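# Stand the tipped-over bottle upright in the carton

## Task

Take the single bottle lying on its side on the steel table, set it into an unoccupied cell of the carton with its cap pointing up, and release it. No other object should be moved there. It only counts if the bottle stays put with nothing from the robot supporting it, so open the gripper and withdraw the arm afterwards.

## Robot and tools

Robot: two arms, left_arm and right_arm, each with six joints plus a parallel gripper. Joint order, everywhere in calls and results: waist, shoulder, elbow, wrist pitch, wrist yaw, wrist roll. Stated ranges (rad): waist -2.618 to 3.054, shoulder 0.000 to 3.142, elbow 0.000 to 3.142, wrist pitch -1.571 to 1.571, wrist yaw -1.571 to 1.571, wrist roll -2.094 to 2.094. True ends may sit up to 0.036 rad on either side of these.

Frame: one world frame for both arms. Origin on the tabletop midway between the arms, +x pointing out over the table, +z up, left_arm toward +y. The names left/right do not refer to image sides. Gripper positions are metres, orientations are quaternions wxyz; printed hand positions can be somewhat wrong, worse at long reach. Fingers extend along the gripper's +z and close along its y; the reported point lies between the pads, about 1 cm short of the tips.

execute_actions(actions): actions is a list of up to 15 actions; each action is a list of up to 15 rows; each row drives one 1/30 s control step, and an action shorter than 15 rows repeats its final row so every action lasts 0.5 s. A row is one list covering both arms: 14 numbers in [-1, 1], left_arm's six joint values then its opening, then right_arm's six joint values then its opening. Joint values are scaled offsets, not poses: they are measured from the angles the joints had when that action began (for a call's first action, the last angles reported), never from the previous row. 1.0 equals 1.202 rad for the waist, 1.258 shoulder, 1.238 elbow, 2.073 wrist pitch, 2.022 for wrist yaw and for wrist roll. The opening is absolute: +1 fully open, -1 closed. Optionally append 12 stiffness scales (0 to 1), left_arm's six then right_arm's six, which persist until rewritten. If an action would push a joint more than 0.036 rad beyond a range end, that action is rejected for both arms; a malformed call, or one whose first action fails this, moves nothing. An empty list just returns the current state and images.

Speed limits: each step a joint's target may lead its measured angle by at most 0.202 rad (waist), 0.258 (shoulder), 0.238 (elbow), 0.573 (wrist pitch), 0.522 (wrist yaw, roll), and targets are scaled back if they would put the gripper over 70 mm from where it is. Big offsets therefore need several actions; resend what remains rather than expecting it to finish on its own. Sending all zeros lets an arm droop; instead send offsets back to the angles you want, and enlarge them if a joint stays short.

move(target, speed, blocking): target is a single row as above (14 numbers, optionally plus stiffness), with offsets counted from the Joint positions in the latest result that printed them, not from where the arm is at move start. Finger openings are applied at once. speed (rad/s, 0.01 to 2, default 0.5) caps the joint with the largest travel; all joints finish together, so the hand curves. Duration is clamped to 0.5 to 10 s; it ignores obstacles and the other arm. The result adds a move: line giving the ending (done, off_target, moving, held, fault), limits=held or limits=none, and the worst-lagging joint per arm. With blocking=false it returns after 0.5 s; before any other motion call, use wait or stop. Faster moves and targets set deeper past contact push harder; to keep an existing press, send offsets from Joint positions to Joint targets.

wait(seconds): 0 to 10; holds the last command and returns early if a running move finishes. stop(): brakes a running move (needs room; fingers keep going). zoom_image(camera, region): camera is cam_low, cam_left_wrist or cam_right_wrist; region [x0, y0, x1, y1] in that image's pixels, origin top-left, at most 504 by 504. finished_scene(scene): pass the number of the scene you are ending; it cannot be reversed and reports success.

Results: the state line left_arm: … | right_arm: … with each hand's position and quaternion; Joint positions and Joint velocities per arm (rad, rad/s) plus finger gap in metres (0.094 fully open); Joint targets; grip_measured on the command scale; joint torques (offset, noisy); step readings with HELD marks where an arm's row was held back; joint command not followed when a clearance check altered targets; joint sent to its limit; FAULT, MOTOR HOT (75 °C) and OVER-TEMPERATURE FAULT lines (90 °C pauses an arm for 10 s, 100 °C drops it).

Gripping: to hold, command about 0.03 below grip_measured; less squeezes more gently. Pads give roughly 50 to 62 N. Readings may be off by about 1 mm.

Cameras: cam_low is a fixed 504x504 pinhole camera near world [1.78, -0.18, 0.10] looking back at the table; cam_left_wrist and cam_right_wrist are 504x504 fisheye cameras on the hands. Calibration may be off by a few degrees and millimetres.

Avoid: pushing anything off the table, collisions or hard pressing between arms, fast impacts, dropping or slipping the bottle. Brief external tugs on held parts may happen. Finish by opening the gripper, confirming the bottle stands alone, and moving the arm away.

Each tool is called after "Request:" in YAML: its name, and indented under it one key for each argument.

## Session

I'll start by looking at the current state of the scene.

Request:
execute_actions:
  actions: []

Scene clock: 0.00 s.
left_arm: end_effector_position=(+0.2595, -0.2194, +0.3664) grip_measured=+1.000 end_effector_quat_wxyz=(+0.253, -0.451, +0.724, -0.456) | right_arm: end_effector_position=(+0.3374, -0.5965, +0.2159) grip_measured=+1.000 end_effector_quat_wxyz=(+0.094, -0.412, +0.876, -0.234)
Joint names: [waist, shoulder, elbow, wrist pitch, wrist yaw, wrist roll]
Joint positions: left_arm=[-1.16   1.938  2.213 -0.91  -0.695 -2.062  0.094] | right_arm=[-0.667  1.954  1.992 -1.099  0.027 -1.582  0.094]
Joint velocities: left_arm=[ 0.007 -0.012 -0.002 -0.022 -0.007 -0.022  0.   ] | right_arm=[-0.002 -0.002  0.017 -0.022 -0.037  0.037  0.   ]
Joint torques (N m, as the arm reports them, + toward a larger angle): no reading
Motor temperatures (°C, as the motors report them): left_arm=[22 22 21 22 21 21] | right_arm=[24 22 23 23 22 21]
Joint targets: left_arm=[-1.160 1.924 2.225 -0.912 -0.707 -2.053] | right_arm=[-0.667 1.941 2.002 -1.100 0.020 -1.578]
Joint stiffness scale: left_arm=[1. 1. 1. 1. 1. 1.] | right_arm=[1. 1. 1. 1. 1. 1.]

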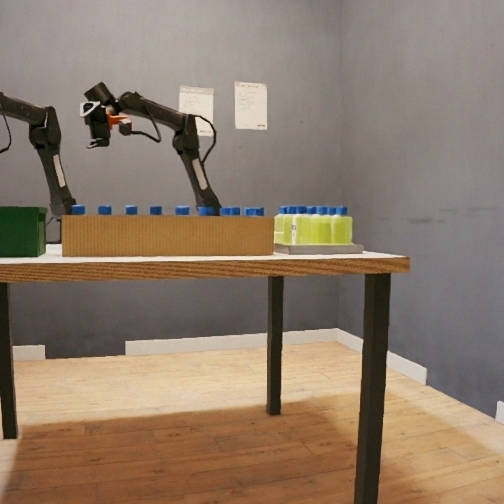

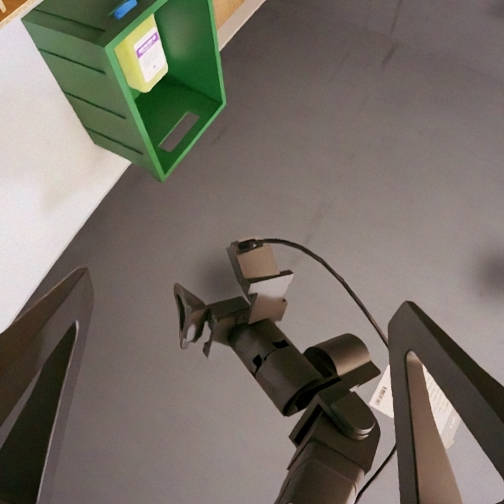

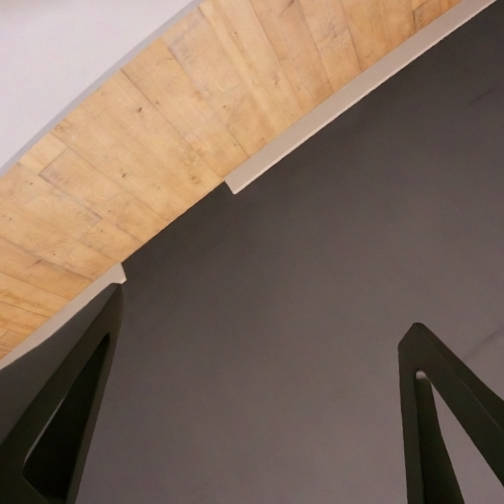

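Request:
zoom_image:
  camera: "cam_low"
  region: [0, 60, 420, 300]

Request:
zoom_image:
  camera: "cam_low"
  region: [250, 180, 430, 280]

Request:
zoom_image:
  camera: "cam_left_wrist"
  region: [0, 0, 260, 200]

Region (0, 60, 420, 300) of cam_low's 504x504 image, scaled by 1.200, with more detail than that image has; it fills the top 288 rows of this view, and the rest is white.

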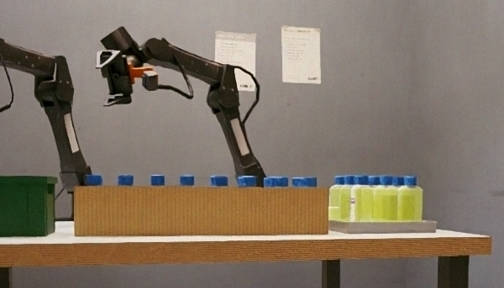

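Region (250, 180, 430, 280) of cam_low's 504x504 image, scaled by 2.800, with more detail than that image has.

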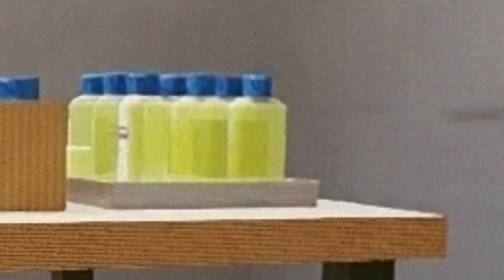

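Region (0, 0, 260, 200) of cam_left_wrist's 504x504 image, scaled by 1.938, with more detail than that image has; it fills the top 388 rows of this view, and the rest is white.

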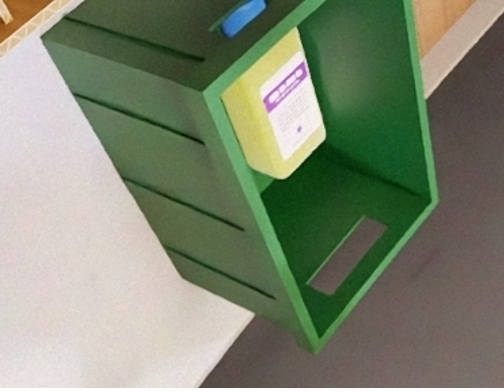

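Request:
move:
  target: [0.998, -0.189, -0.172, -0.0917, 0.3437, 0.989, 1, 0.3885, -0.2019, 0.0065, 0, -0.0134, 0.7824, 1]
  speed: 1.0

Scene clock: 15.67 s.
left_arm: end_effector_position=(+0.4664, +0.1883, +0.3241) grip_measured=+1.000 end_effector_quat_wxyz=(+0.367, +0.015, +0.929, -0.031) | right_arm: end_effector_position=(+0.4059, -0.3900, +0.3169) grip_measured=+1.000 end_effector_quat_wxyz=(+0.357, +0.109, +0.927, -0.046)
Joint names: [waist, shoulder, elbow, wrist pitch, wrist yaw, wrist roll]
Joint positions: left_arm=[ 0.041  1.727  2.008 -1.096 -0.005 -0.074  0.094] | right_arm=[-0.208  1.728  1.992 -1.099  0.006 -0.006  0.094]
Joint velocities: left_arm=[-0.007 -0.002 -0.007  0.022 -0.007  0.022  0.   ] | right_arm=[ 0.007  0.007  0.017  0.022  0.051 -0.066  0.   ]
Joint torques (N m, as the arm reports them, + toward a larger angle): left_arm=[-0.12 -9.86  4.85  1.25  0.05  0.05] | right_arm=[ 0.61 -8.56  7.59  1.48 -0.03  0.13]
Motor temperatures (°C, as the motors report them): left_arm=[22 24 21 24 21 21] | right_arm=[24 25 24 25 22 21]
Joint targets: left_arm=[0.039 1.700 2.000 -1.100 -0.000 -0.062] | right_arm=[-0.200 1.700 2.000 -1.099 -0.000 0.001]
Joint stiffness scale: left_arm=[1. 1. 1. 1. 1. 1.] | right_arm=[1. 1. 1. 1. 1. 1.]
move: off_target (left_arm, right_arm); limits=none; left_arm: farthest joint: the shoulder, 0.027 radians from its target (0.238 radians at the start); right_arm: farthest joint: the shoulder, 0.028 radians from its target (0.254 radians at the start)
camera_calibration (this result's frames):
cam_left_wrist: T_world_to_cam=[[0.0740879, -0.984104, 0.161404, 0.100389], [-0.997076, -0.070061, 0.0305075, 0.487901], [-0.0187144, -0.163192, -0.986417, 0.47043], [0, 0, 0, 1]] pos_world=[0.487841, 0.209747, 0.432953]
cam_right_wrist: T_world_to_cam=[[-0.0884542, -0.990629, 0.104069, -0.38018], [-0.995935, 0.0897431, 0.00775981, 0.463669], [-0.0170266, -0.102959, -0.99454, 0.399349], [0, 0, 0, 1]] pos_world=[0.434955, -0.377112, 0.433136]

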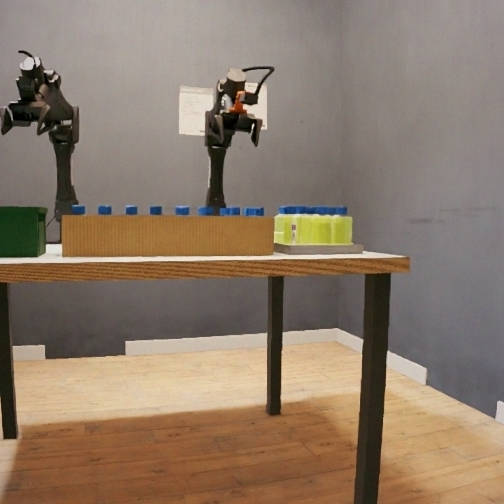

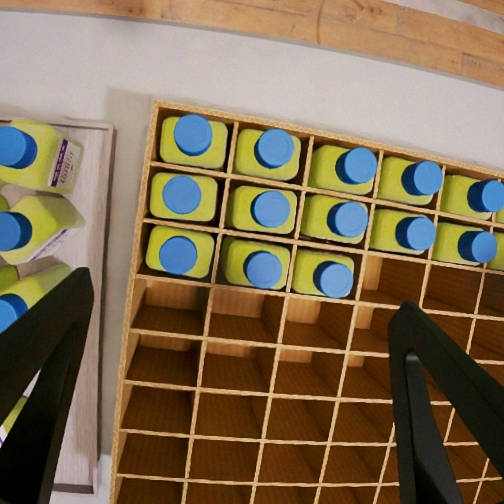

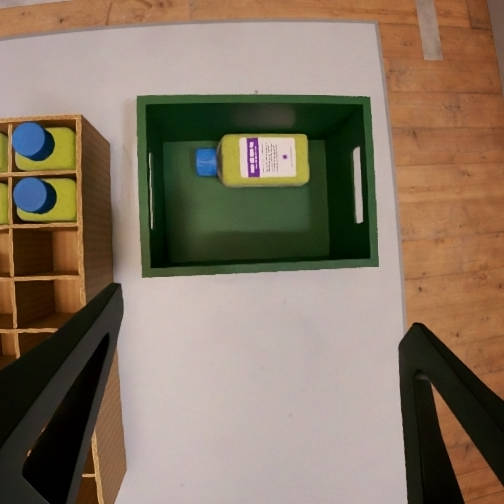

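Request:
move:
  target: [0.56, -0.0215, -0.0065, -0.002, 0.0025, 0.0366, 1, 0.0067, -0.0223, 0.0065, 0, -0.003, 0.003, 1]
  speed: 0.9

Scene clock: 22.40 s.
left_arm: end_effector_position=(+0.3961, +0.4800, +0.3240) grip_measured=+1.000 end_effector_quat_wxyz=(+0.354, -0.268, +0.890, +0.104) | right_arm: end_effector_position=(+0.4059, -0.3900, +0.3169) grip_measured=+1.000 end_effector_quat_wxyz=(+0.357, +0.109, +0.927, -0.046)
Joint names: [waist, shoulder, elbow, wrist pitch, wrist yaw, wrist roll]
Joint positions: left_arm=[ 0.721  1.727  2.008 -1.097 -0.004 -0.011  0.094] | right_arm=[-0.208  1.728  1.992 -1.099  0.006 -0.006  0.094]
Joint velocities: left_arm=[-0.017 -0.012 -0.002 -0.007 -0.022 -0.051  0.   ] | right_arm=[-0.022 -0.002 -0.012 -0.037 -0.007  0.022  0.   ]
Joint torques (N m, as the arm reports them, + toward a larger angle): left_arm=[-0.66 -9.86  4.88  1.27  0.04  0.1 ] | right_arm=[ 0.62 -8.63  7.51  1.49 -0.03  0.07]
Motor temperatures (°C, as the motors report them): left_arm=[22 25 21 25 21 21] | right_arm=[24 25 24 25 22 21]
Joint targets: left_arm=[0.714 1.700 2.000 -1.100 0.000 0.000] | right_arm=[-0.200 1.700 2.000 -1.099 0.000 -0.000]
Joint stiffness scale: left_arm=[1. 1. 1. 1. 1. 1.] | right_arm=[1. 1. 1. 1. 1. 1.]
move: off_target (left_arm, right_arm); limits=none; left_arm: farthest joint: the shoulder, 0.027 radians from its target (0.027 radians at the start); right_arm: farthest joint: the shoulder, 0.028 radians from its target (0.028 radians at the start)
camera_calibration (this result's frames):
cam_left_wrist: T_world_to_cam=[[0.645492, -0.754289, 0.119948, 0.0694699], [-0.761475, -0.647727, 0.0246168, 0.62411], [0.0591257, -0.107228, -0.992475, 0.46092], [0, 0, 0, 1]] pos_world=[0.403149, 0.506076, 0.433756]
cam_right_wrist: T_world_to_cam=[[-0.0887408, -0.99063, 0.103817, -0.379984], [-0.99591, 0.0900229, 0.00772004, 0.463781], [-0.0169936, -0.102708, -0.994566, 0.399442], [0, 0, 0, 1]] pos_world=[0.434952, -0.377149, 0.433141]

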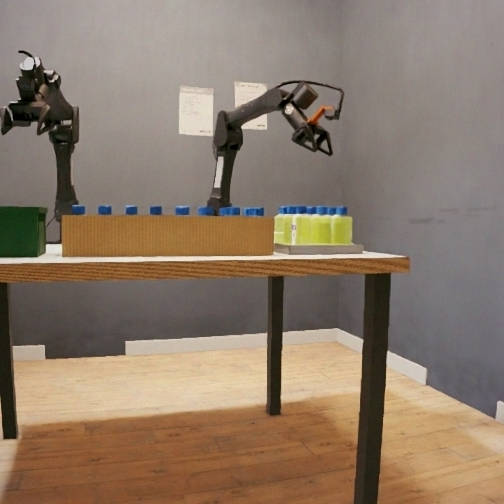

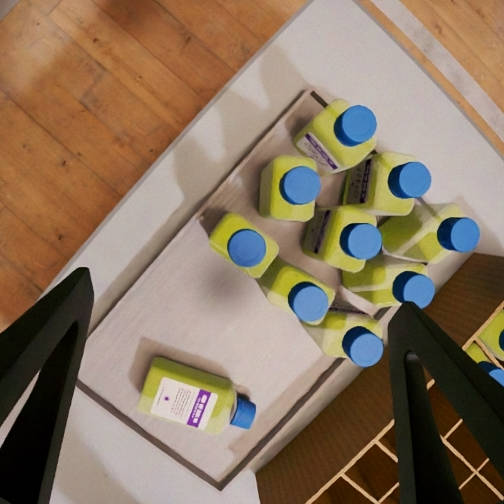

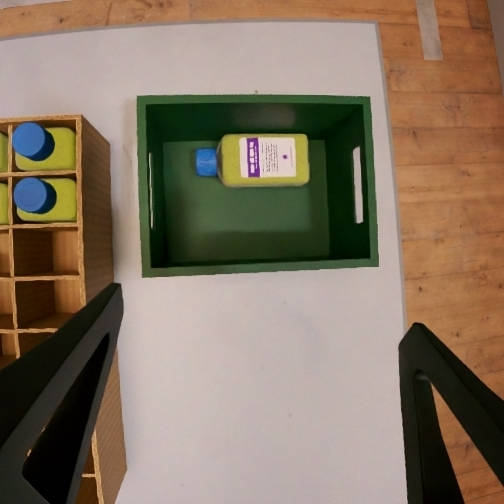

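Request:
zoom_image:
  camera: "cam_left_wrist"
  region: [60, 280, 340, 500]

Region (60, 280, 340, 500) of cam_left_wrist's 504x504 image, scaled by 1.800, with more detail than that image has; it fills the top 396 rows of this view, and the rest is white.

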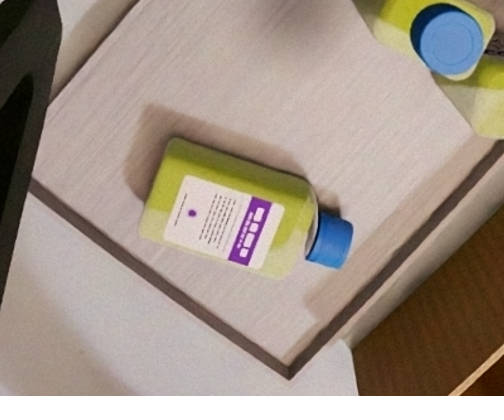

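Request:
move:
  target: [0.0566, -0.0151, -0.353, -0.1505, 0.002, 0.9352, 1, 0.0, -0.1256, 0.81, 0.578, -0.003, 0.003, 1]
  speed: 1.0

Scene clock: 42.17 s.
left_arm: end_effector_position=(+0.2759, +0.4252, +0.1540) grip_measured=+1.000 end_effector_quat_wxyz=(+0.003, +0.580, +0.814, +0.016) | right_arm: end_effector_position=(-0.0283, -0.2851, +0.8822) grip_measured=+1.000 end_effector_quat_wxyz=(+0.993, +0.005, +0.018, -0.120)
Joint names: [waist, shoulder, elbow, wrist pitch, wrist yaw, wrist roll]
Joint positions: left_arm=[ 0.781  1.727  1.578 -1.389 -0.004  1.87   0.094] | right_arm=[-0.208  1.563  2.993  0.103  0.006 -0.005  0.094]
Joint velocities: left_arm=[-0.002 -0.012  0.002 -0.007  0.037 -0.037  0.   ] | right_arm=[ 0.012  0.002 -0.007  0.022  0.037 -0.007  0.   ]
Joint torques (N m, as the arm reports them, + toward a larger angle): left_arm=[ 0.66 -8.58  4.66  0.    0.    0.06] | right_arm=[ 0.01  1.88 -0.97 -0.16 -0.04  0.05]
Motor temperatures (°C, as the motors report them): left_arm=[22 25 21 25 21 21] | right_arm=[24 25 24 27 22 21]
Joint targets: left_arm=[0.789 1.708 1.571 -1.409 0.000 1.880] | right_arm=[-0.208 1.570 2.995 0.099 0.000 0.000]
Joint stiffness scale: left_arm=[1. 1. 1. 1. 1. 1.] | right_arm=[1. 1. 1. 1. 1. 1.]
move: done; limits=none; left_arm: farthest joint: the wrist pitch, 0.020 radians from its target (0.312 radians at the start); right_arm: farthest joint: the shoulder, 0.007 radians from its target (0.158 radians at the start)
camera_calibration (this result's frames):
cam_left_wrist: T_world_to_cam=[[-0.875781, -0.481638, -0.0321398, 0.453302], [-0.36249, 0.612239, 0.702684, -0.24896], [-0.318762, 0.627047, -0.710776, 0.0420802], [0, 0, 0, 1]] pos_world=[0.320161, 0.344364, 0.219419]
cam_right_wrist: T_world_to_cam=[[-0.401995, -0.915211, 0.0281076, -0.293868], [0.649086, -0.306486, -0.696242, 0.572107], [0.645823, -0.261641, 0.717256, -0.571718], [0, 0, 0, 1]] pos_world=[-0.120251, -0.243194, 0.816653]

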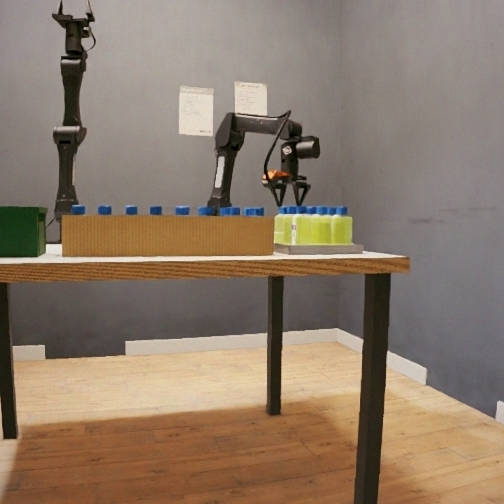

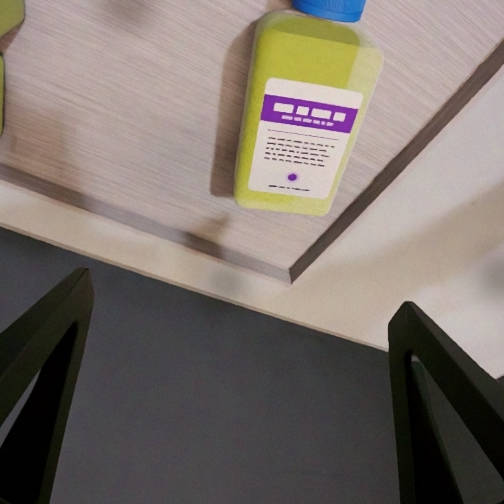

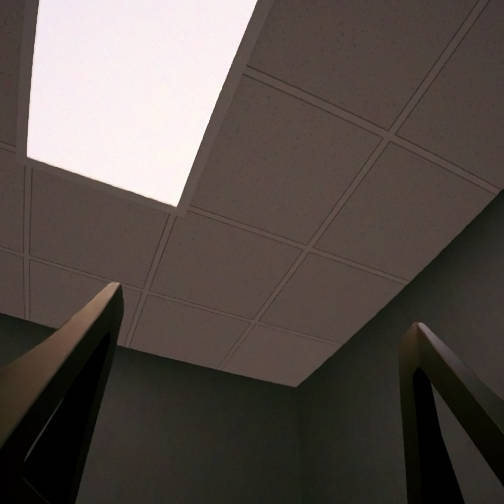

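Request:
zoom_image:
  camera: "cam_left_wrist"
  region: [180, 0, 460, 240]

Region (180, 0, 460, 240) of cam_left_wrist's 504x504 image, scaled by 1.800, with more detail than that image has; it fills the top 432 rows of this view, and the rest is white.

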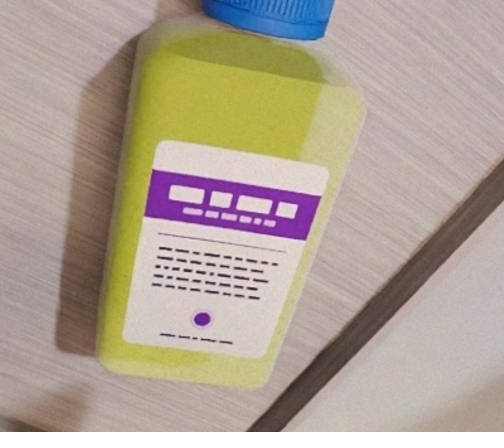

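Request:
zoom_image:
  camera: "cam_low"
  region: [220, 100, 360, 220]

Region (220, 100, 360, 220) of cam_low's 504x504 image, scaled by 3.600, with more detail than that image has; it fills the top 432 rows of this view, and the rest is white.

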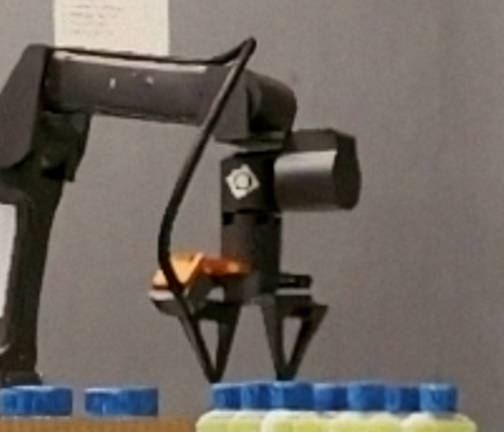

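Request:
move:
  target: [-0.1581, -0.0715, -0.311, 0.1539, -0.1484, -0.1063, 1, 0, 0.0056, 0.0016, -0.002, -0.003, 0.0025, 1]
  speed: 0.5

Scene clock: 62.47 s.
left_arm: end_effector_position=(+0.2618, +0.4111, +0.0839) grip_measured=+1.000 end_effector_quat_wxyz=(-0.125, +0.564, +0.812, +0.082) | right_arm: end_effector_position=(-0.0283, -0.2851, +0.8822) grip_measured=+1.000 end_effector_quat_wxyz=(+0.993, +0.005, +0.018, -0.120)
Joint names: [waist, shoulder, elbow, wrist pitch, wrist yaw, wrist roll]
Joint positions: left_arm=[ 0.597  1.666  1.197 -1.082 -0.3    1.665  0.094] | right_arm=[-0.208  1.563  2.993  0.103  0.006 -0.005  0.094]
Joint velocities: left_arm=[ 0.007 -0.012 -0.012  0.022  0.022 -0.037  0.   ] | right_arm=[0.007 0.017 0.002 0.007 0.007 0.022 0.   ]
Joint torques (N m, as the arm reports them, + toward a larger angle): left_arm=[-0.36 -8.97  4.58  0.29 -0.2  -0.13] | right_arm=[ 0.05  1.71 -0.84 -0.21 -0.06  0.06]
Motor temperatures (°C, as the motors report them): left_arm=[22 25 21 24 21 21] | right_arm=[24 23 24 25 22 21]
Joint targets: left_arm=[0.591 1.637 1.192 -1.071 -0.304 1.655] | right_arm=[-0.208 1.570 2.995 0.099 0.000 0.000]
Joint stiffness scale: left_arm=[1. 1. 1. 1. 1. 1.] | right_arm=[1. 1. 1. 1. 1. 1.]
move: off_target (left_arm); limits=none; left_arm: farthest joint: the shoulder, 0.029 radians from its target (0.090 radians at the start); right_arm: farthest joint: the shoulder, 0.007 radians from its target (0.007 radians at the start)
camera_calibration (this result's frames):
cam_left_wrist: T_world_to_cam=[[-0.86704, -0.496356, -0.0432766, 0.436546], [-0.271762, 0.398334, 0.876057, -0.146506], [-0.417597, 0.771337, -0.480262, -0.0561702], [0, 0, 0, 1]] pos_world=[0.315232, 0.318367, 0.120264]
cam_right_wrist: T_world_to_cam=[[-0.401995, -0.915211, 0.0281076, -0.293868], [0.649086, -0.306486, -0.696242, 0.572107], [0.645823, -0.261641, 0.717256, -0.571718], [0, 0, 0, 1]] pos_world=[-0.120251, -0.243194, 0.816653]

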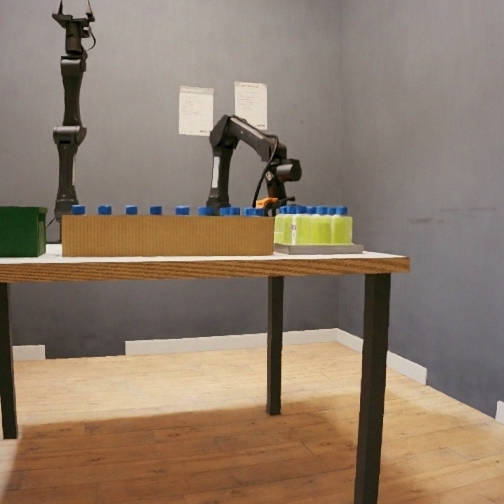

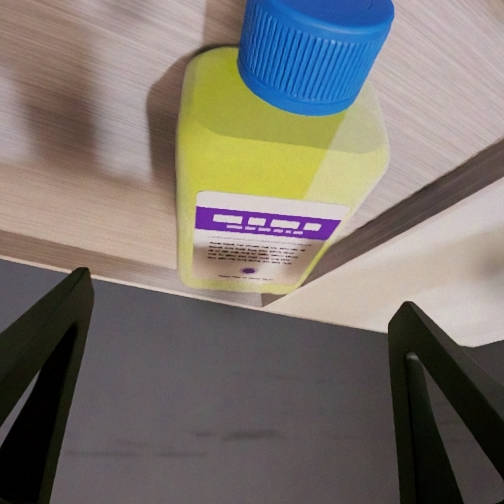

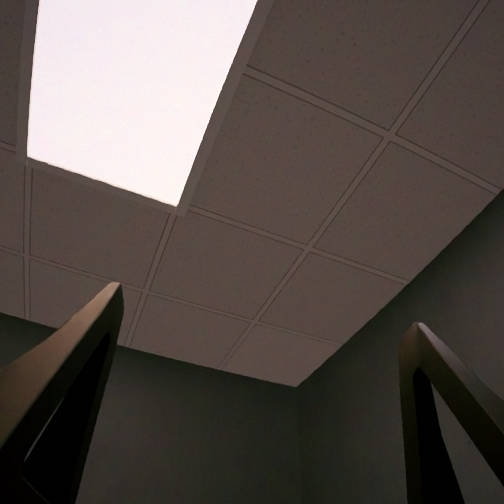

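Request:
zoom_image:
  camera: "cam_left_wrist"
  region: [150, 130, 410, 330]

Region (150, 130, 410, 330) of cam_left_wrist's 504x504 image, scaled by 1.938, with more detail than that image has; it fills the top 388 rows of this view, and the rest is white.

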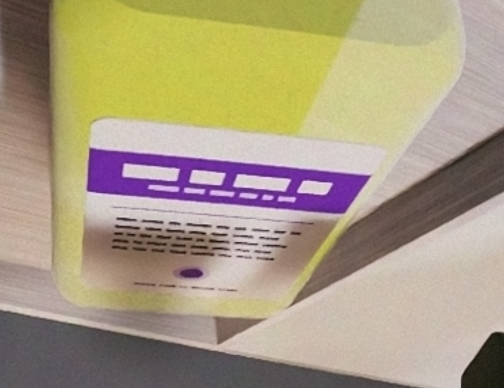

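Request:
move:
  target: [-0.005, 0.0326, -0.109, 0.0945, -0.002, -0.005, 1, 0, 0.0056, 0.0016, -0.002, -0.003, 0.0025, 1]
  speed: 0.3

Scene clock: 67.57 s.
left_arm: end_effector_position=(+0.2630, +0.4117, +0.0422) grip_measured=+1.000 end_effector_quat_wxyz=(-0.121, +0.563, +0.813, +0.089) | right_arm: end_effector_position=(-0.0283, -0.2850, +0.8822) grip_measured=+1.000 end_effector_quat_wxyz=(+0.993, +0.005, +0.018, -0.120)
Joint names: [waist, shoulder, elbow, wrist pitch, wrist yaw, wrist roll]
Joint positions: left_arm=[ 0.597  1.707  1.069 -0.898 -0.3    1.664  0.094] | right_arm=[-0.208  1.563  2.993  0.103  0.005 -0.004  0.094]
Joint velocities: left_arm=[ 0.012 -0.002 -0.012 -0.037  0.007 -0.11   0.   ] | right_arm=[-0.007  0.002  0.002 -0.022  0.022  0.037  0.   ]
Joint torques (N m, as the arm reports them, + toward a larger angle): left_arm=[-0.41 -6.52  4.33  0.33 -0.22 -0.08] | right_arm=[ 0.    1.77 -0.83 -0.22 -0.06  0.05]
Motor temperatures (°C, as the motors report them): left_arm=[22 25 21 24 21 21] | right_arm=[24 23 24 25 22 21]
Joint targets: left_arm=[0.591 1.707 1.063 -0.886 -0.304 1.655] | right_arm=[-0.208 1.570 2.995 0.099 -0.000 0.001]
Joint stiffness scale: left_arm=[1. 1. 1. 1. 1. 1.] | right_arm=[1. 1. 1. 1. 1. 1.]
move: done; limits=none; left_arm: farthest joint: the wrist pitch, 0.012 radians from its target (0.195 radians at the start); right_arm: farthest joint: the shoulder, 0.007 radians from its target (0.007 radians at the start)
camera_calibration (this result's frames):
cam_left_wrist: T_world_to_cam=[[-0.865969, -0.496638, -0.0587261, 0.4366], [-0.284137, 0.391974, 0.874999, -0.104037], [-0.411538, 0.774408, -0.480551, -0.0790148], [0, 0, 0, 1]] pos_world=[0.316004, 0.318801, 0.0787015]
cam_right_wrist: T_world_to_cam=[[-0.40163, -0.915359, 0.0284683, -0.294151], [0.649149, -0.306478, -0.696187, 0.572072], [0.645987, -0.26113, 0.717295, -0.571595], [0, 0, 0, 1]] pos_world=[-0.120257, -0.243187, 0.816646]

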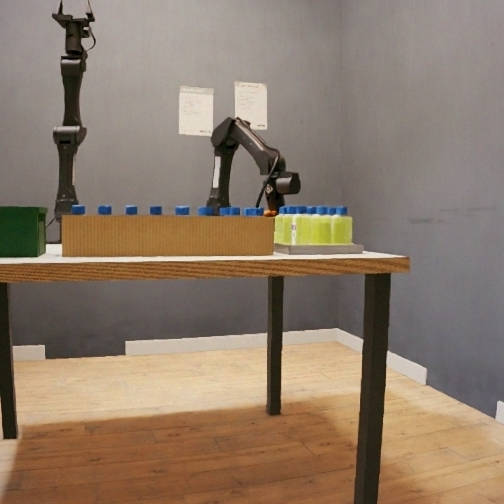

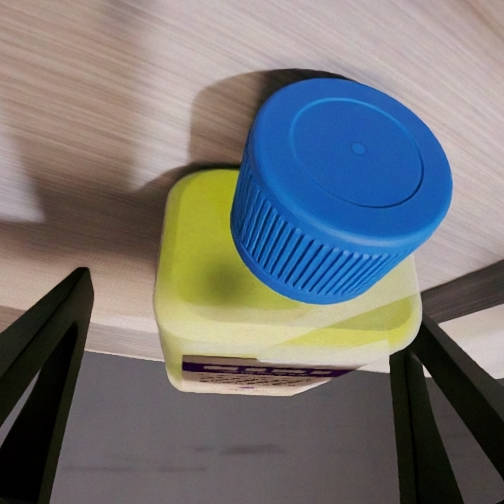

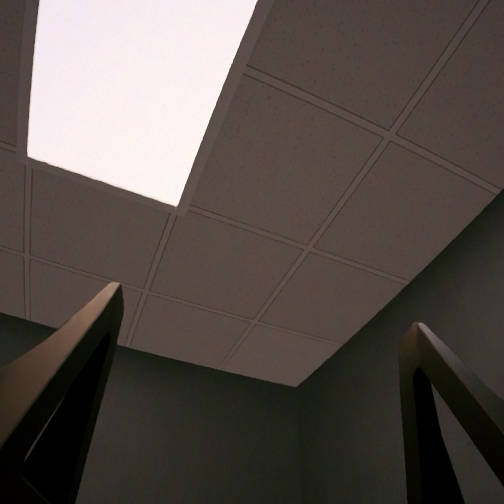

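Request:
execute_actions:
  actions: []

Scene clock: 69.53 s.
left_arm: end_effector_position=(+0.2631, +0.4118, +0.0422) grip_measured=+1.000 end_effector_quat_wxyz=(-0.121, +0.563, +0.813, +0.089) | right_arm: end_effector_position=(-0.0283, -0.2850, +0.8822) grip_measured=+1.000 end_effector_quat_wxyz=(+0.993, +0.005, +0.018, -0.120)
Joint names: [waist, shoulder, elbow, wrist pitch, wrist yaw, wrist roll]
Joint positions: left_arm=[ 0.597  1.707  1.069 -0.897 -0.3    1.664  0.094] | right_arm=[-0.208  1.563  2.993  0.103  0.005 -0.004  0.094]
Joint velocities: left_arm=[-0.002 -0.007  0.007  0.022  0.007 -0.066  0.   ] | right_arm=[-0.007  0.002 -0.002  0.037 -0.022 -0.022  0.   ]
Joint torques (N m, as the arm reports them, + toward a larger angle): left_arm=[-0.44 -6.7   4.41  0.32 -0.23 -0.13] | right_arm=[ 0.02  1.75 -0.81 -0.22 -0.06  0.06]
Motor temperatures (°C, as the motors report them): left_arm=[22 25 21 24 21 21] | right_arm=[24 23 24 25 22 21]
Joint targets: left_arm=[0.591 1.707 1.063 -0.886 -0.304 1.655] | right_arm=[-0.208 1.570 2.995 0.099 -0.000 0.001]
Joint stiffness scale: left_arm=[1. 1. 1. 1. 1. 1.] | right_arm=[1. 1. 1. 1. 1. 1.]
camera_calibration (this result's frames):
cam_left_wrist: T_world_to_cam=[[-0.865949, -0.496628, -0.059106, 0.436698], [-0.284438, 0.391829, 0.874966, -0.103892], [-0.411373, 0.774487, -0.480564, -0.0790856], [0, 0, 0, 1]] pos_world=[0.316074, 0.318835, 0.0787075]
cam_right_wrist: T_world_to_cam=[[-0.40163, -0.915359, 0.0284683, -0.294151], [0.649149, -0.306478, -0.696187, 0.572072], [0.645987, -0.26113, 0.717295, -0.571595], [0, 0, 0, 1]] pos_world=[-0.120257, -0.243187, 0.816646]

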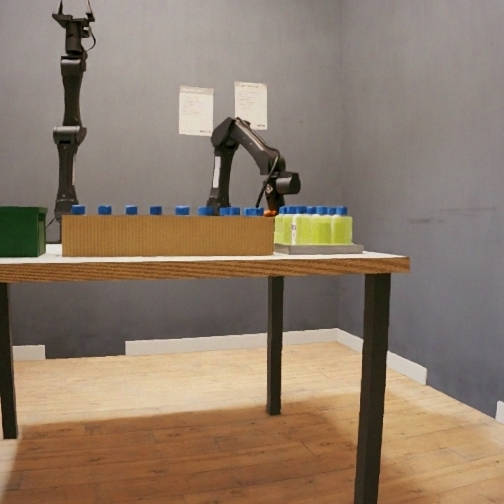

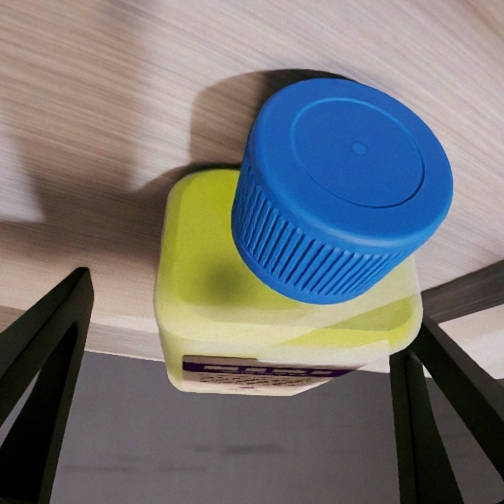

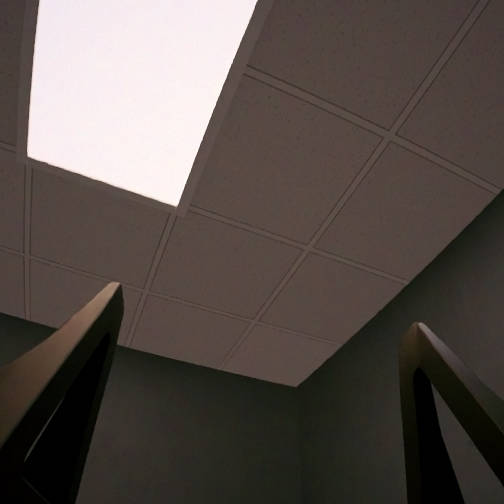

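Request:
execute_actions:
  actions:
    - [[-0.005,0.002,-0.006,0.006,-0.002,-0.0045,1,0,0.0056,0.0016,-0.002,-0.003,0.0025,1],[-0.005,0.0035,-0.011,0.011,-0.002,-0.0045,0.9,0,0.0056,0.0016,-0.002,-0.003,0.0025,1],[-0.005,0.005,-0.016,0.015,-0.002,-0.0045,0.8,0,0.0056,0.0016,-0.002,-0.003,0.0025,1],[-0.005,0.005,-0.016,0.015,-0.002,-0.0045,0.75,0,0.0056,0.0016,-0.002,-0.003,0.0025,1],[-0.005,0.005,-0.016,0.015,-0.002,-0.0045,0.7,0,0.0056,0.0016,-0.002,-0.003,0.0025,1],[-0.005,0.005,-0.016,0.015,-0.002,-0.0045,0.65,0,0.0056,0.0016,-0.002,-0.003,0.0025,1],[-0.005,0.005,-0.016,0.015,-0.002,-0.0045,0.6,0,0.0056,0.0016,-0.002,-0.003,0.0025,1],[-0.005,0.005,-0.016,0.015,-0.002,-0.0045,0.55,0,0.0056,0.0016,-0.002,-0.003,0.0025,1],[-0.005,0.005,-0.016,0.015,-0.002,-0.0045,0.5,0,0.0056,0.0016,-0.002,-0.003,0.0025,1],[-0.005,0.005,-0.016,0.015,-0.002,-0.0045,0.45,0,0.0056,0.0016,-0.002,-0.003,0.0025,1],[-0.005,0.005,-0.016,0.015,-0.002,-0.0045,0.4,0,0.0056,0.0016,-0.002,-0.003,0.0025,1],[-0.005,0.005,-0.016,0.015,-0.002,-0.0045,0.36,0,0.0056,0.0016,-0.002,-0.003,0.0025,1],[-0.005,0.005,-0.016,0.015,-0.002,-0.0045,0.32,0,0.0056,0.0016,-0.002,-0.003,0.0025,1],[-0.005,0.005,-0.016,0.015,-0.002,-0.0045,0.29,0,0.0056,0.0016,-0.002,-0.003,0.0025,1],[-0.005,0.005,-0.016,0.015,-0.002,-0.0045,0.26,0,0.0056,0.0016,-0.002,-0.003,0.0025,1]]
    - [[0,0,0,0,0,0,0.24,0,0,0,0,0,0,1],[0,0,0,0,0,0,0.22,0,0,0,0,0,0,1],[0,0,0,0,0,0,0.20,0,0,0,0,0,0,1],[0,0,0,0,0,0,0.19,0,0,0,0,0,0,1],[0,0,0,0,0,0,0.18,0,0,0,0,0,0,1],[0,0,0,0,0,0,0.17,0,0,0,0,0,0,1],[0,0,0,0,0,0,0.16,0,0,0,0,0,0,1],[0,0,0,0,0,0,0.15,0,0,0,0,0,0,1],[0,0,0,0,0,0,0.14,0,0,0,0,0,0,1],[0,0,0,0,0,0,0.13,0,0,0,0,0,0,1],[0,0,0,0,0,0,0.12,0,0,0,0,0,0,1]]

Scene clock: 71.83 s.
left_arm: end_effector_position=(+0.2633, +0.4120, +0.0397) grip_measured=+0.135 end_effector_quat_wxyz=(-0.120, +0.562, +0.813, +0.092) | right_arm: end_effector_position=(-0.0283, -0.2850, +0.8822) grip_measured=+1.000 end_effector_quat_wxyz=(+0.993, +0.005, +0.018, -0.120)
Joint names: [waist, shoulder, elbow, wrist pitch, wrist yaw, wrist roll]
Joint positions: left_arm=[ 0.597  1.707  1.058 -0.88  -0.3    1.664  0.053] | right_arm=[-0.208  1.563  2.993  0.103  0.005 -0.004  0.094]
Joint velocities: left_arm=[ 0.002  0.002 -0.007 -0.022  0.037 -0.022  0.001] | right_arm=[ 0.012  0.002  0.007 -0.037 -0.022 -0.022  0.   ]
Joint torques (N m, as the arm reports them, + toward a larger angle): left_arm=[-0.12 -6.48  4.66  0.23 -0.18 -0.02] | right_arm=[-0.02  1.25 -0.99 -0.18  0.01  0.  ]
Motor temperatures (°C, as the motors report them): left_arm=[22 25 21 24 21 21] | right_arm=[24 23 23 25 22 21]
Joint targets: left_arm=[0.597 1.707 1.058 -0.879 -0.300 1.664] | right_arm=[-0.208 1.563 2.993 0.103 0.005 -0.004]
Joint stiffness scale: left_arm=[1. 1. 1. 1. 1. 1.] | right_arm=[1. 1. 1. 1. 1. 1.]
Step readings (joint positions; steps 1 to 15: 1st action; 16 to 30: 2nd action):
0: left_arm=[0.597 1.707 1.069 -0.897 -0.300 1.664] | right_arm=[-0.208 1.563 2.993 0.103 0.005 -0.004]
1: left_arm=[0.597 1.707 1.069 -0.897 -0.300 1.664] | right_arm=[-0.208 1.563 2.993 0.103 0.005 -0.004]
2: left_arm=[0.597 1.707 1.069 -0.896 -0.300 1.664] | right_arm=[-0.208 1.563 2.993 0.103 0.005 -0.004]
4: left_arm=[0.597 1.707 1.066 -0.889 -0.300 1.664] | right_arm=[-0.208 1.563 2.993 0.103 0.005 -0.004]
8: left_arm=[0.597 1.707 1.059 -0.882 -0.300 1.664] | right_arm=[-0.208 1.563 2.993 0.103 0.005 -0.004]
15: left_arm=[0.597 1.707 1.058 -0.879 -0.300 1.664] | right_arm=[-0.208 1.563 2.993 0.103 0.005 -0.004]
16: left_arm=[0.597 1.707 1.058 -0.879 -0.300 1.664] | right_arm=[-0.208 1.563 2.993 0.103 0.005 -0.004]
17: left_arm=[0.597 1.707 1.058 -0.879 -0.300 1.664] | right_arm=[-0.208 1.563 2.993 0.103 0.005 -0.004]
19: left_arm=[0.597 1.707 1.058 -0.879 -0.300 1.664] | right_arm=[-0.208 1.563 2.993 0.103 0.005 -0.004]
23: left_arm=[0.597 1.707 1.058 -0.880 -0.300 1.664] | right_arm=[-0.208 1.563 2.993 0.103 0.005 -0.004]
30: Joint positions above
camera_calibration (this result's frames):
cam_left_wrist: T_world_to_cam=[[-0.86561, -0.496455, -0.0652093, 0.436965], [-0.289113, 0.389212, 0.874601, -0.0993136], [-0.40882, 0.775916, -0.480438, -0.081636], [0, 0, 0, 1]] pos_world=[0.316154, 0.31893, 0.076133]
cam_right_wrist: T_world_to_cam=[[-0.401615, -0.915354, 0.0288435, -0.294414], [0.649091, -0.306726, -0.696132, 0.571961], [0.646054, -0.260855, 0.717334, -0.571543], [0, 0, 0, 1]] pos_world=[-0.120248, -0.243147, 0.816639]

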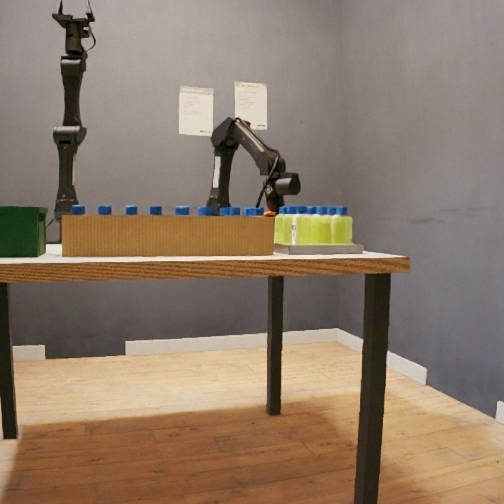

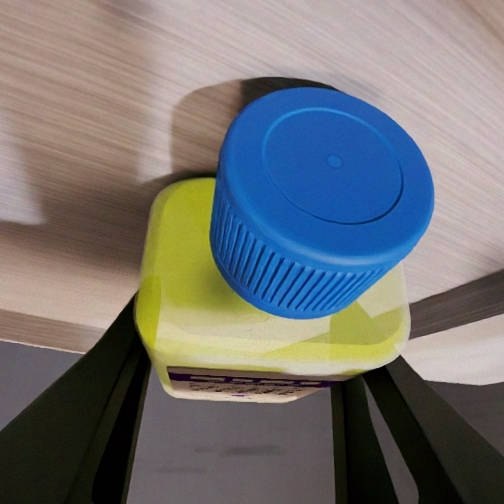

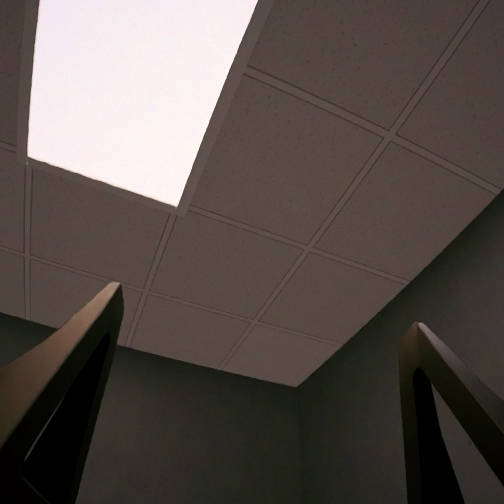

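Request:
execute_actions:
  actions:
    - [[0,0,0,0,0,0,0.11,0,0,0,0,0,0,1],[0,0,0,0,0,0,0.10,0,0,0,0,0,0,1],[0,0,0,0,0,0,0.09,0,0,0,0,0,0,1],[0,0,0,0,0,0,0.08,0,0,0,0,0,0,1]]

Scene clock: 72.50 s.
left_arm: end_effector_position=(+0.2633, +0.4120, +0.0397) grip_measured=+0.127 end_effector_quat_wxyz=(-0.120, +0.562, +0.813, +0.092) | right_arm: end_effector_position=(-0.0283, -0.2850, +0.8822) grip_measured=+1.000 end_effector_quat_wxyz=(+0.993, +0.005, +0.018, -0.120)
Joint names: [waist, shoulder, elbow, wrist pitch, wrist yaw, wrist roll]
Joint positions: left_arm=[ 0.597  1.707  1.058 -0.88  -0.3    1.664  0.053] | right_arm=[-0.208  1.563  2.993  0.103  0.005 -0.004  0.094]
Joint velocities: left_arm=[-0.007 -0.007 -0.007 -0.051  0.022  0.037  0.   ] | right_arm=[-0.022 -0.007 -0.002  0.037 -0.037  0.037  0.   ]
Joint torques (N m, as the arm reports them, + toward a larger angle): left_arm=[-0.07 -6.34  4.73  0.25 -0.2  -0.03] | right_arm=[ 0.02  1.27 -1.03 -0.18  0.    0.  ]
Motor temperatures (°C, as the motors report them): left_arm=[22 25 21 24 21 21] | right_arm=[24 23 23 25 22 21]
Joint targets: left_arm=[0.597 1.707 1.058 -0.880 -0.300 1.664] | right_arm=[-0.208 1.563 2.993 0.103 0.005 -0.004]
Joint stiffness scale: left_arm=[1. 1. 1. 1. 1. 1.] | right_arm=[1. 1. 1. 1. 1. 1.]
Step readings (joint positions):
0: left_arm=[0.597 1.707 1.058 -0.880 -0.300 1.664] | right_arm=[-0.208 1.563 2.993 0.103 0.005 -0.004]
1: left_arm=[0.597 1.707 1.058 -0.880 -0.300 1.664] | right_arm=[-0.208 1.563 2.993 0.103 0.005 -0.004]
2: left_arm=[0.597 1.707 1.058 -0.880 -0.300 1.664] | right_arm=[-0.208 1.563 2.993 0.103 0.005 -0.004]
4: left_arm=[0.597 1.707 1.058 -0.880 -0.300 1.664] | right_arm=[-0.208 1.563 2.993 0.103 0.005 -0.004]
8: left_arm=[0.597 1.707 1.058 -0.880 -0.300 1.664] | right_arm=[-0.208 1.563 2.993 0.103 0.005 -0.004]
15: Joint positions above
camera_calibration (this result's frames):
cam_left_wrist: T_world_to_cam=[[-0.86561, -0.496455, -0.0652093, 0.436965], [-0.289113, 0.389212, 0.874601, -0.0993136], [-0.40882, 0.775916, -0.480438, -0.081636], [0, 0, 0, 1]] pos_world=[0.316154, 0.31893, 0.076133]
cam_right_wrist: T_world_to_cam=[[-0.401615, -0.915354, 0.0288435, -0.294414], [0.649091, -0.306726, -0.696132, 0.571961], [0.646054, -0.260855, 0.717334, -0.571543], [0, 0, 0, 1]] pos_world=[-0.120248, -0.243147, 0.816639]

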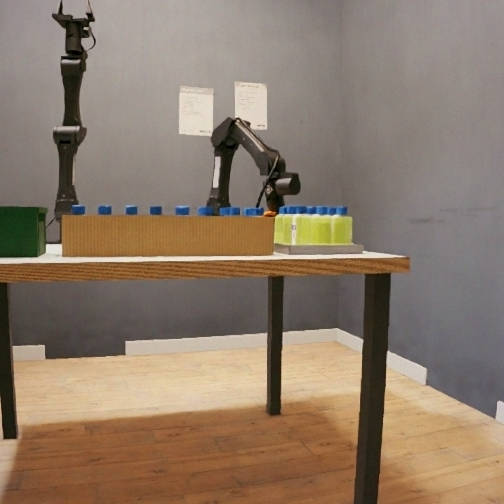

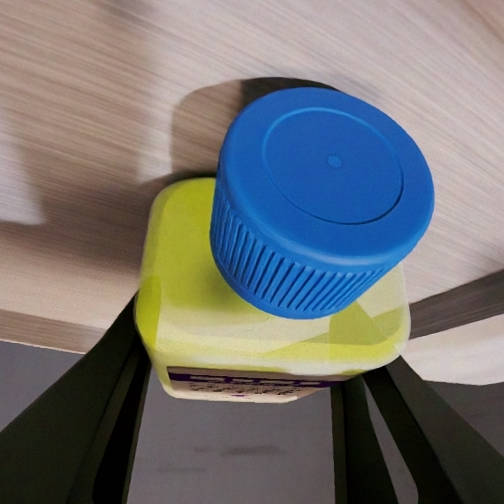

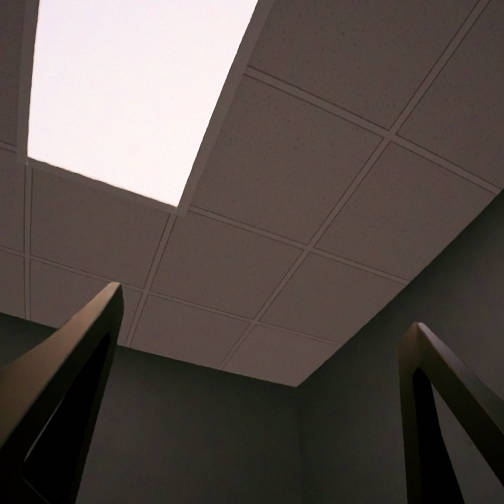

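Request:
move:
  target: [0.1273,-0.2798,0.0905,-0.0786,0.1484,-0.8229,0.09,0,0,0,0,0,0,1]
  speed: 1.1

Scene clock: 85.57 s.
left_arm: end_effector_position=(+0.2585, +0.3983, +0.1366) grip_measured=+0.127 end_effector_quat_wxyz=(+0.131, -0.284, +0.949, +0.043) | right_arm: end_effector_position=(-0.0283, -0.2850, +0.8822) grip_measured=+1.000 end_effector_quat_wxyz=(+0.993, +0.005, +0.018, -0.120)
Joint names: [waist, shoulder, elbow, wrist pitch, wrist yaw, wrist roll]
Joint positions: left_arm=[ 0.741  1.382  1.132 -1.045 -0.004  0.01   0.053] | right_arm=[-0.208  1.563  2.993  0.103  0.005 -0.004  0.094]
Joint velocities: left_arm=[-0.002 -0.012  0.012 -0.051 -0.066 -0.037 -0.   ] | right_arm=[ 0.002  0.017 -0.007  0.125  0.066 -0.022  0.   ]
Joint torques (N m, as the arm reports them, + toward a larger angle): left_arm=[ 0.66 -6.59  8.06  0.68  0.06 -0.13] | right_arm=[ 0.04  1.25 -1.   -0.19  0.01  0.  ]
Motor temperatures (°C, as the motors report them): left_arm=[22 25 22 24 21 21] | right_arm=[24 23 23 25 22 21]
Joint targets: left_arm=[0.750 1.355 1.170 -1.043 -0.000 0.000] | right_arm=[-0.208 1.563 2.993 0.103 0.005 -0.004]
Joint stiffness scale: left_arm=[1. 1. 1. 1. 1. 1.] | right_arm=[1. 1. 1. 1. 1. 1.]
move: off_target (left_arm); limits=none; left_arm: farthest joint: the elbow, 0.038 radians from its target (0.112 radians at the start); right_arm: farthest joint: the waist, 0.000 radians from its target (0.000 radians at the start)
camera_calibration (this result's frames):
cam_left_wrist: T_world_to_cam=[[0.679065, -0.733078, 0.0383047, 0.113179], [-0.656835, -0.583483, 0.477615, 0.356547], [-0.327778, -0.349491, -0.877734, 0.455116], [0, 0, 0, 1]] pos_world=[0.306514, 0.450067, 0.224843]
cam_right_wrist: T_world_to_cam=[[-0.401615, -0.915354, 0.0288435, -0.294414], [0.649091, -0.306726, -0.696132, 0.571961], [0.646054, -0.260855, 0.717334, -0.571543], [0, 0, 0, 1]] pos_world=[-0.120248, -0.243147, 0.816639]

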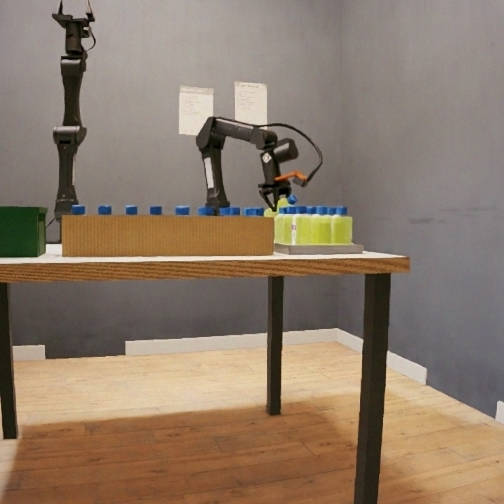

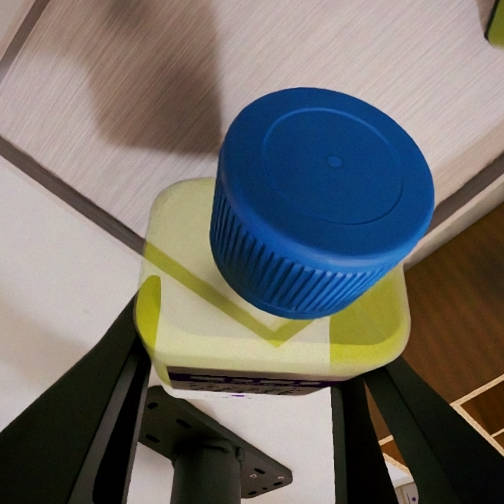

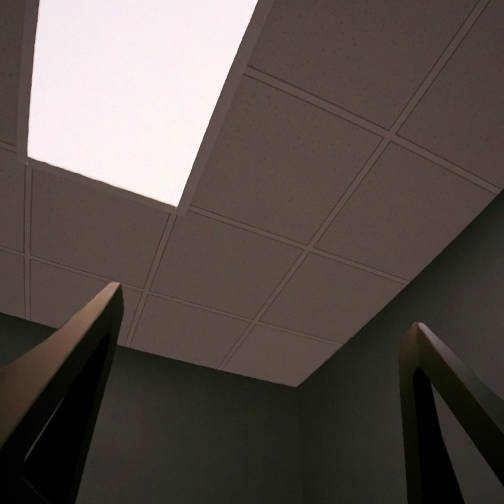

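Request:
move:
  target: [0.0557,-0.070,-0.7956,0.9281,0.002,-0.009,0.09,0,0,0,0,0,0,1]
  speed: 1.2

Scene clock: 90.13 s.
left_arm: end_effector_position=(+0.2868, +0.4387, +0.0827) grip_measured=+0.127 end_effector_quat_wxyz=(+0.539, -0.263, +0.780, +0.178) | right_arm: end_effector_position=(-0.0283, -0.2850, +0.8822) grip_measured=+1.000 end_effector_quat_wxyz=(+0.993, +0.005, +0.018, -0.120)
Joint names: [waist, shoulder, elbow, wrist pitch, wrist yaw, wrist roll]
Joint positions: left_arm=[ 0.799  1.323  0.146  0.814  0.006 -0.003  0.053] | right_arm=[-0.208  1.563  2.993  0.103  0.005 -0.004  0.094]
Joint velocities: left_arm=[-0.007 -0.002 -0.012  0.022 -0.11  -0.022  0.001] | right_arm=[-0.002 -0.002  0.002 -0.037 -0.066  0.007  0.   ]
Joint torques (N m, as the arm reports them, + toward a larger angle): left_arm=[ 0.83 -4.96  4.54  2.31 -0.08 -0.05] | right_arm=[ 0.    1.24 -1.05 -0.19  0.    0.01]
Motor temperatures (°C, as the motors report them): left_arm=[22 25 22 24 21 21] | right_arm=[24 23 23 25 22 21]
Joint targets: left_arm=[0.808 1.294 0.147 0.879 -0.001 -0.008] | right_arm=[-0.208 1.563 2.993 0.103 0.005 -0.004]
Joint stiffness scale: left_arm=[1. 1. 1. 1. 1. 1.] | right_arm=[1. 1. 1. 1. 1. 1.]
move: off_target (left_arm); limits=none; left_arm: farthest joint: the wrist pitch, 0.065 radians from its target (1.924 radians at the start); right_arm: farthest joint: the waist, 0.000 radians from its target (0.000 radians at the start)
camera_calibration (this result's frames):
cam_left_wrist: T_world_to_cam=[[0.641461, -0.749784, 0.162332, 0.133465], [-0.646903, -0.642404, -0.410895, 0.520936], [0.412365, 0.158559, -0.897114, -0.00233977], [0, 0, 0, 1]] pos_world=[0.252347, 0.435092, 0.190285]
cam_right_wrist: T_world_to_cam=[[-0.401615, -0.915354, 0.0288435, -0.294414], [0.649091, -0.306726, -0.696132, 0.571961], [0.646054, -0.260855, 0.717334, -0.571543], [0, 0, 0, 1]] pos_world=[-0.120248, -0.243147, 0.816639]

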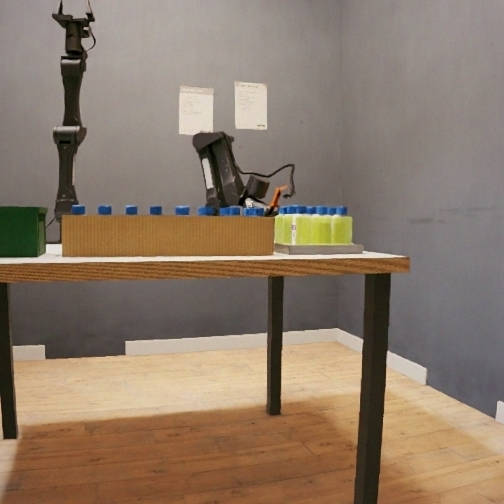

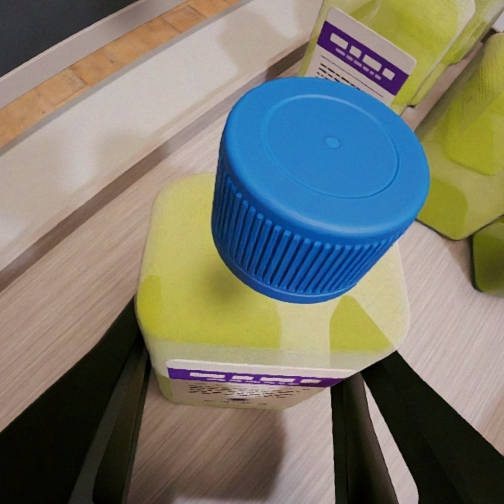

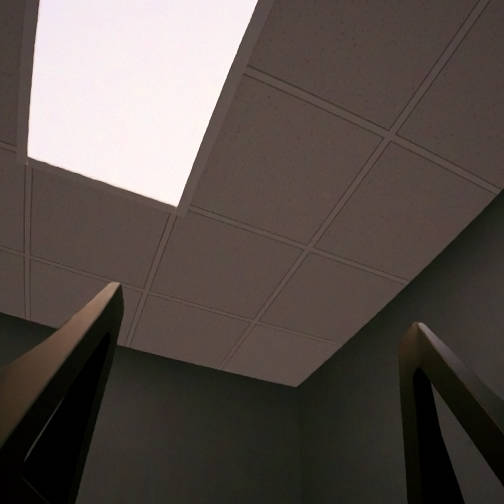

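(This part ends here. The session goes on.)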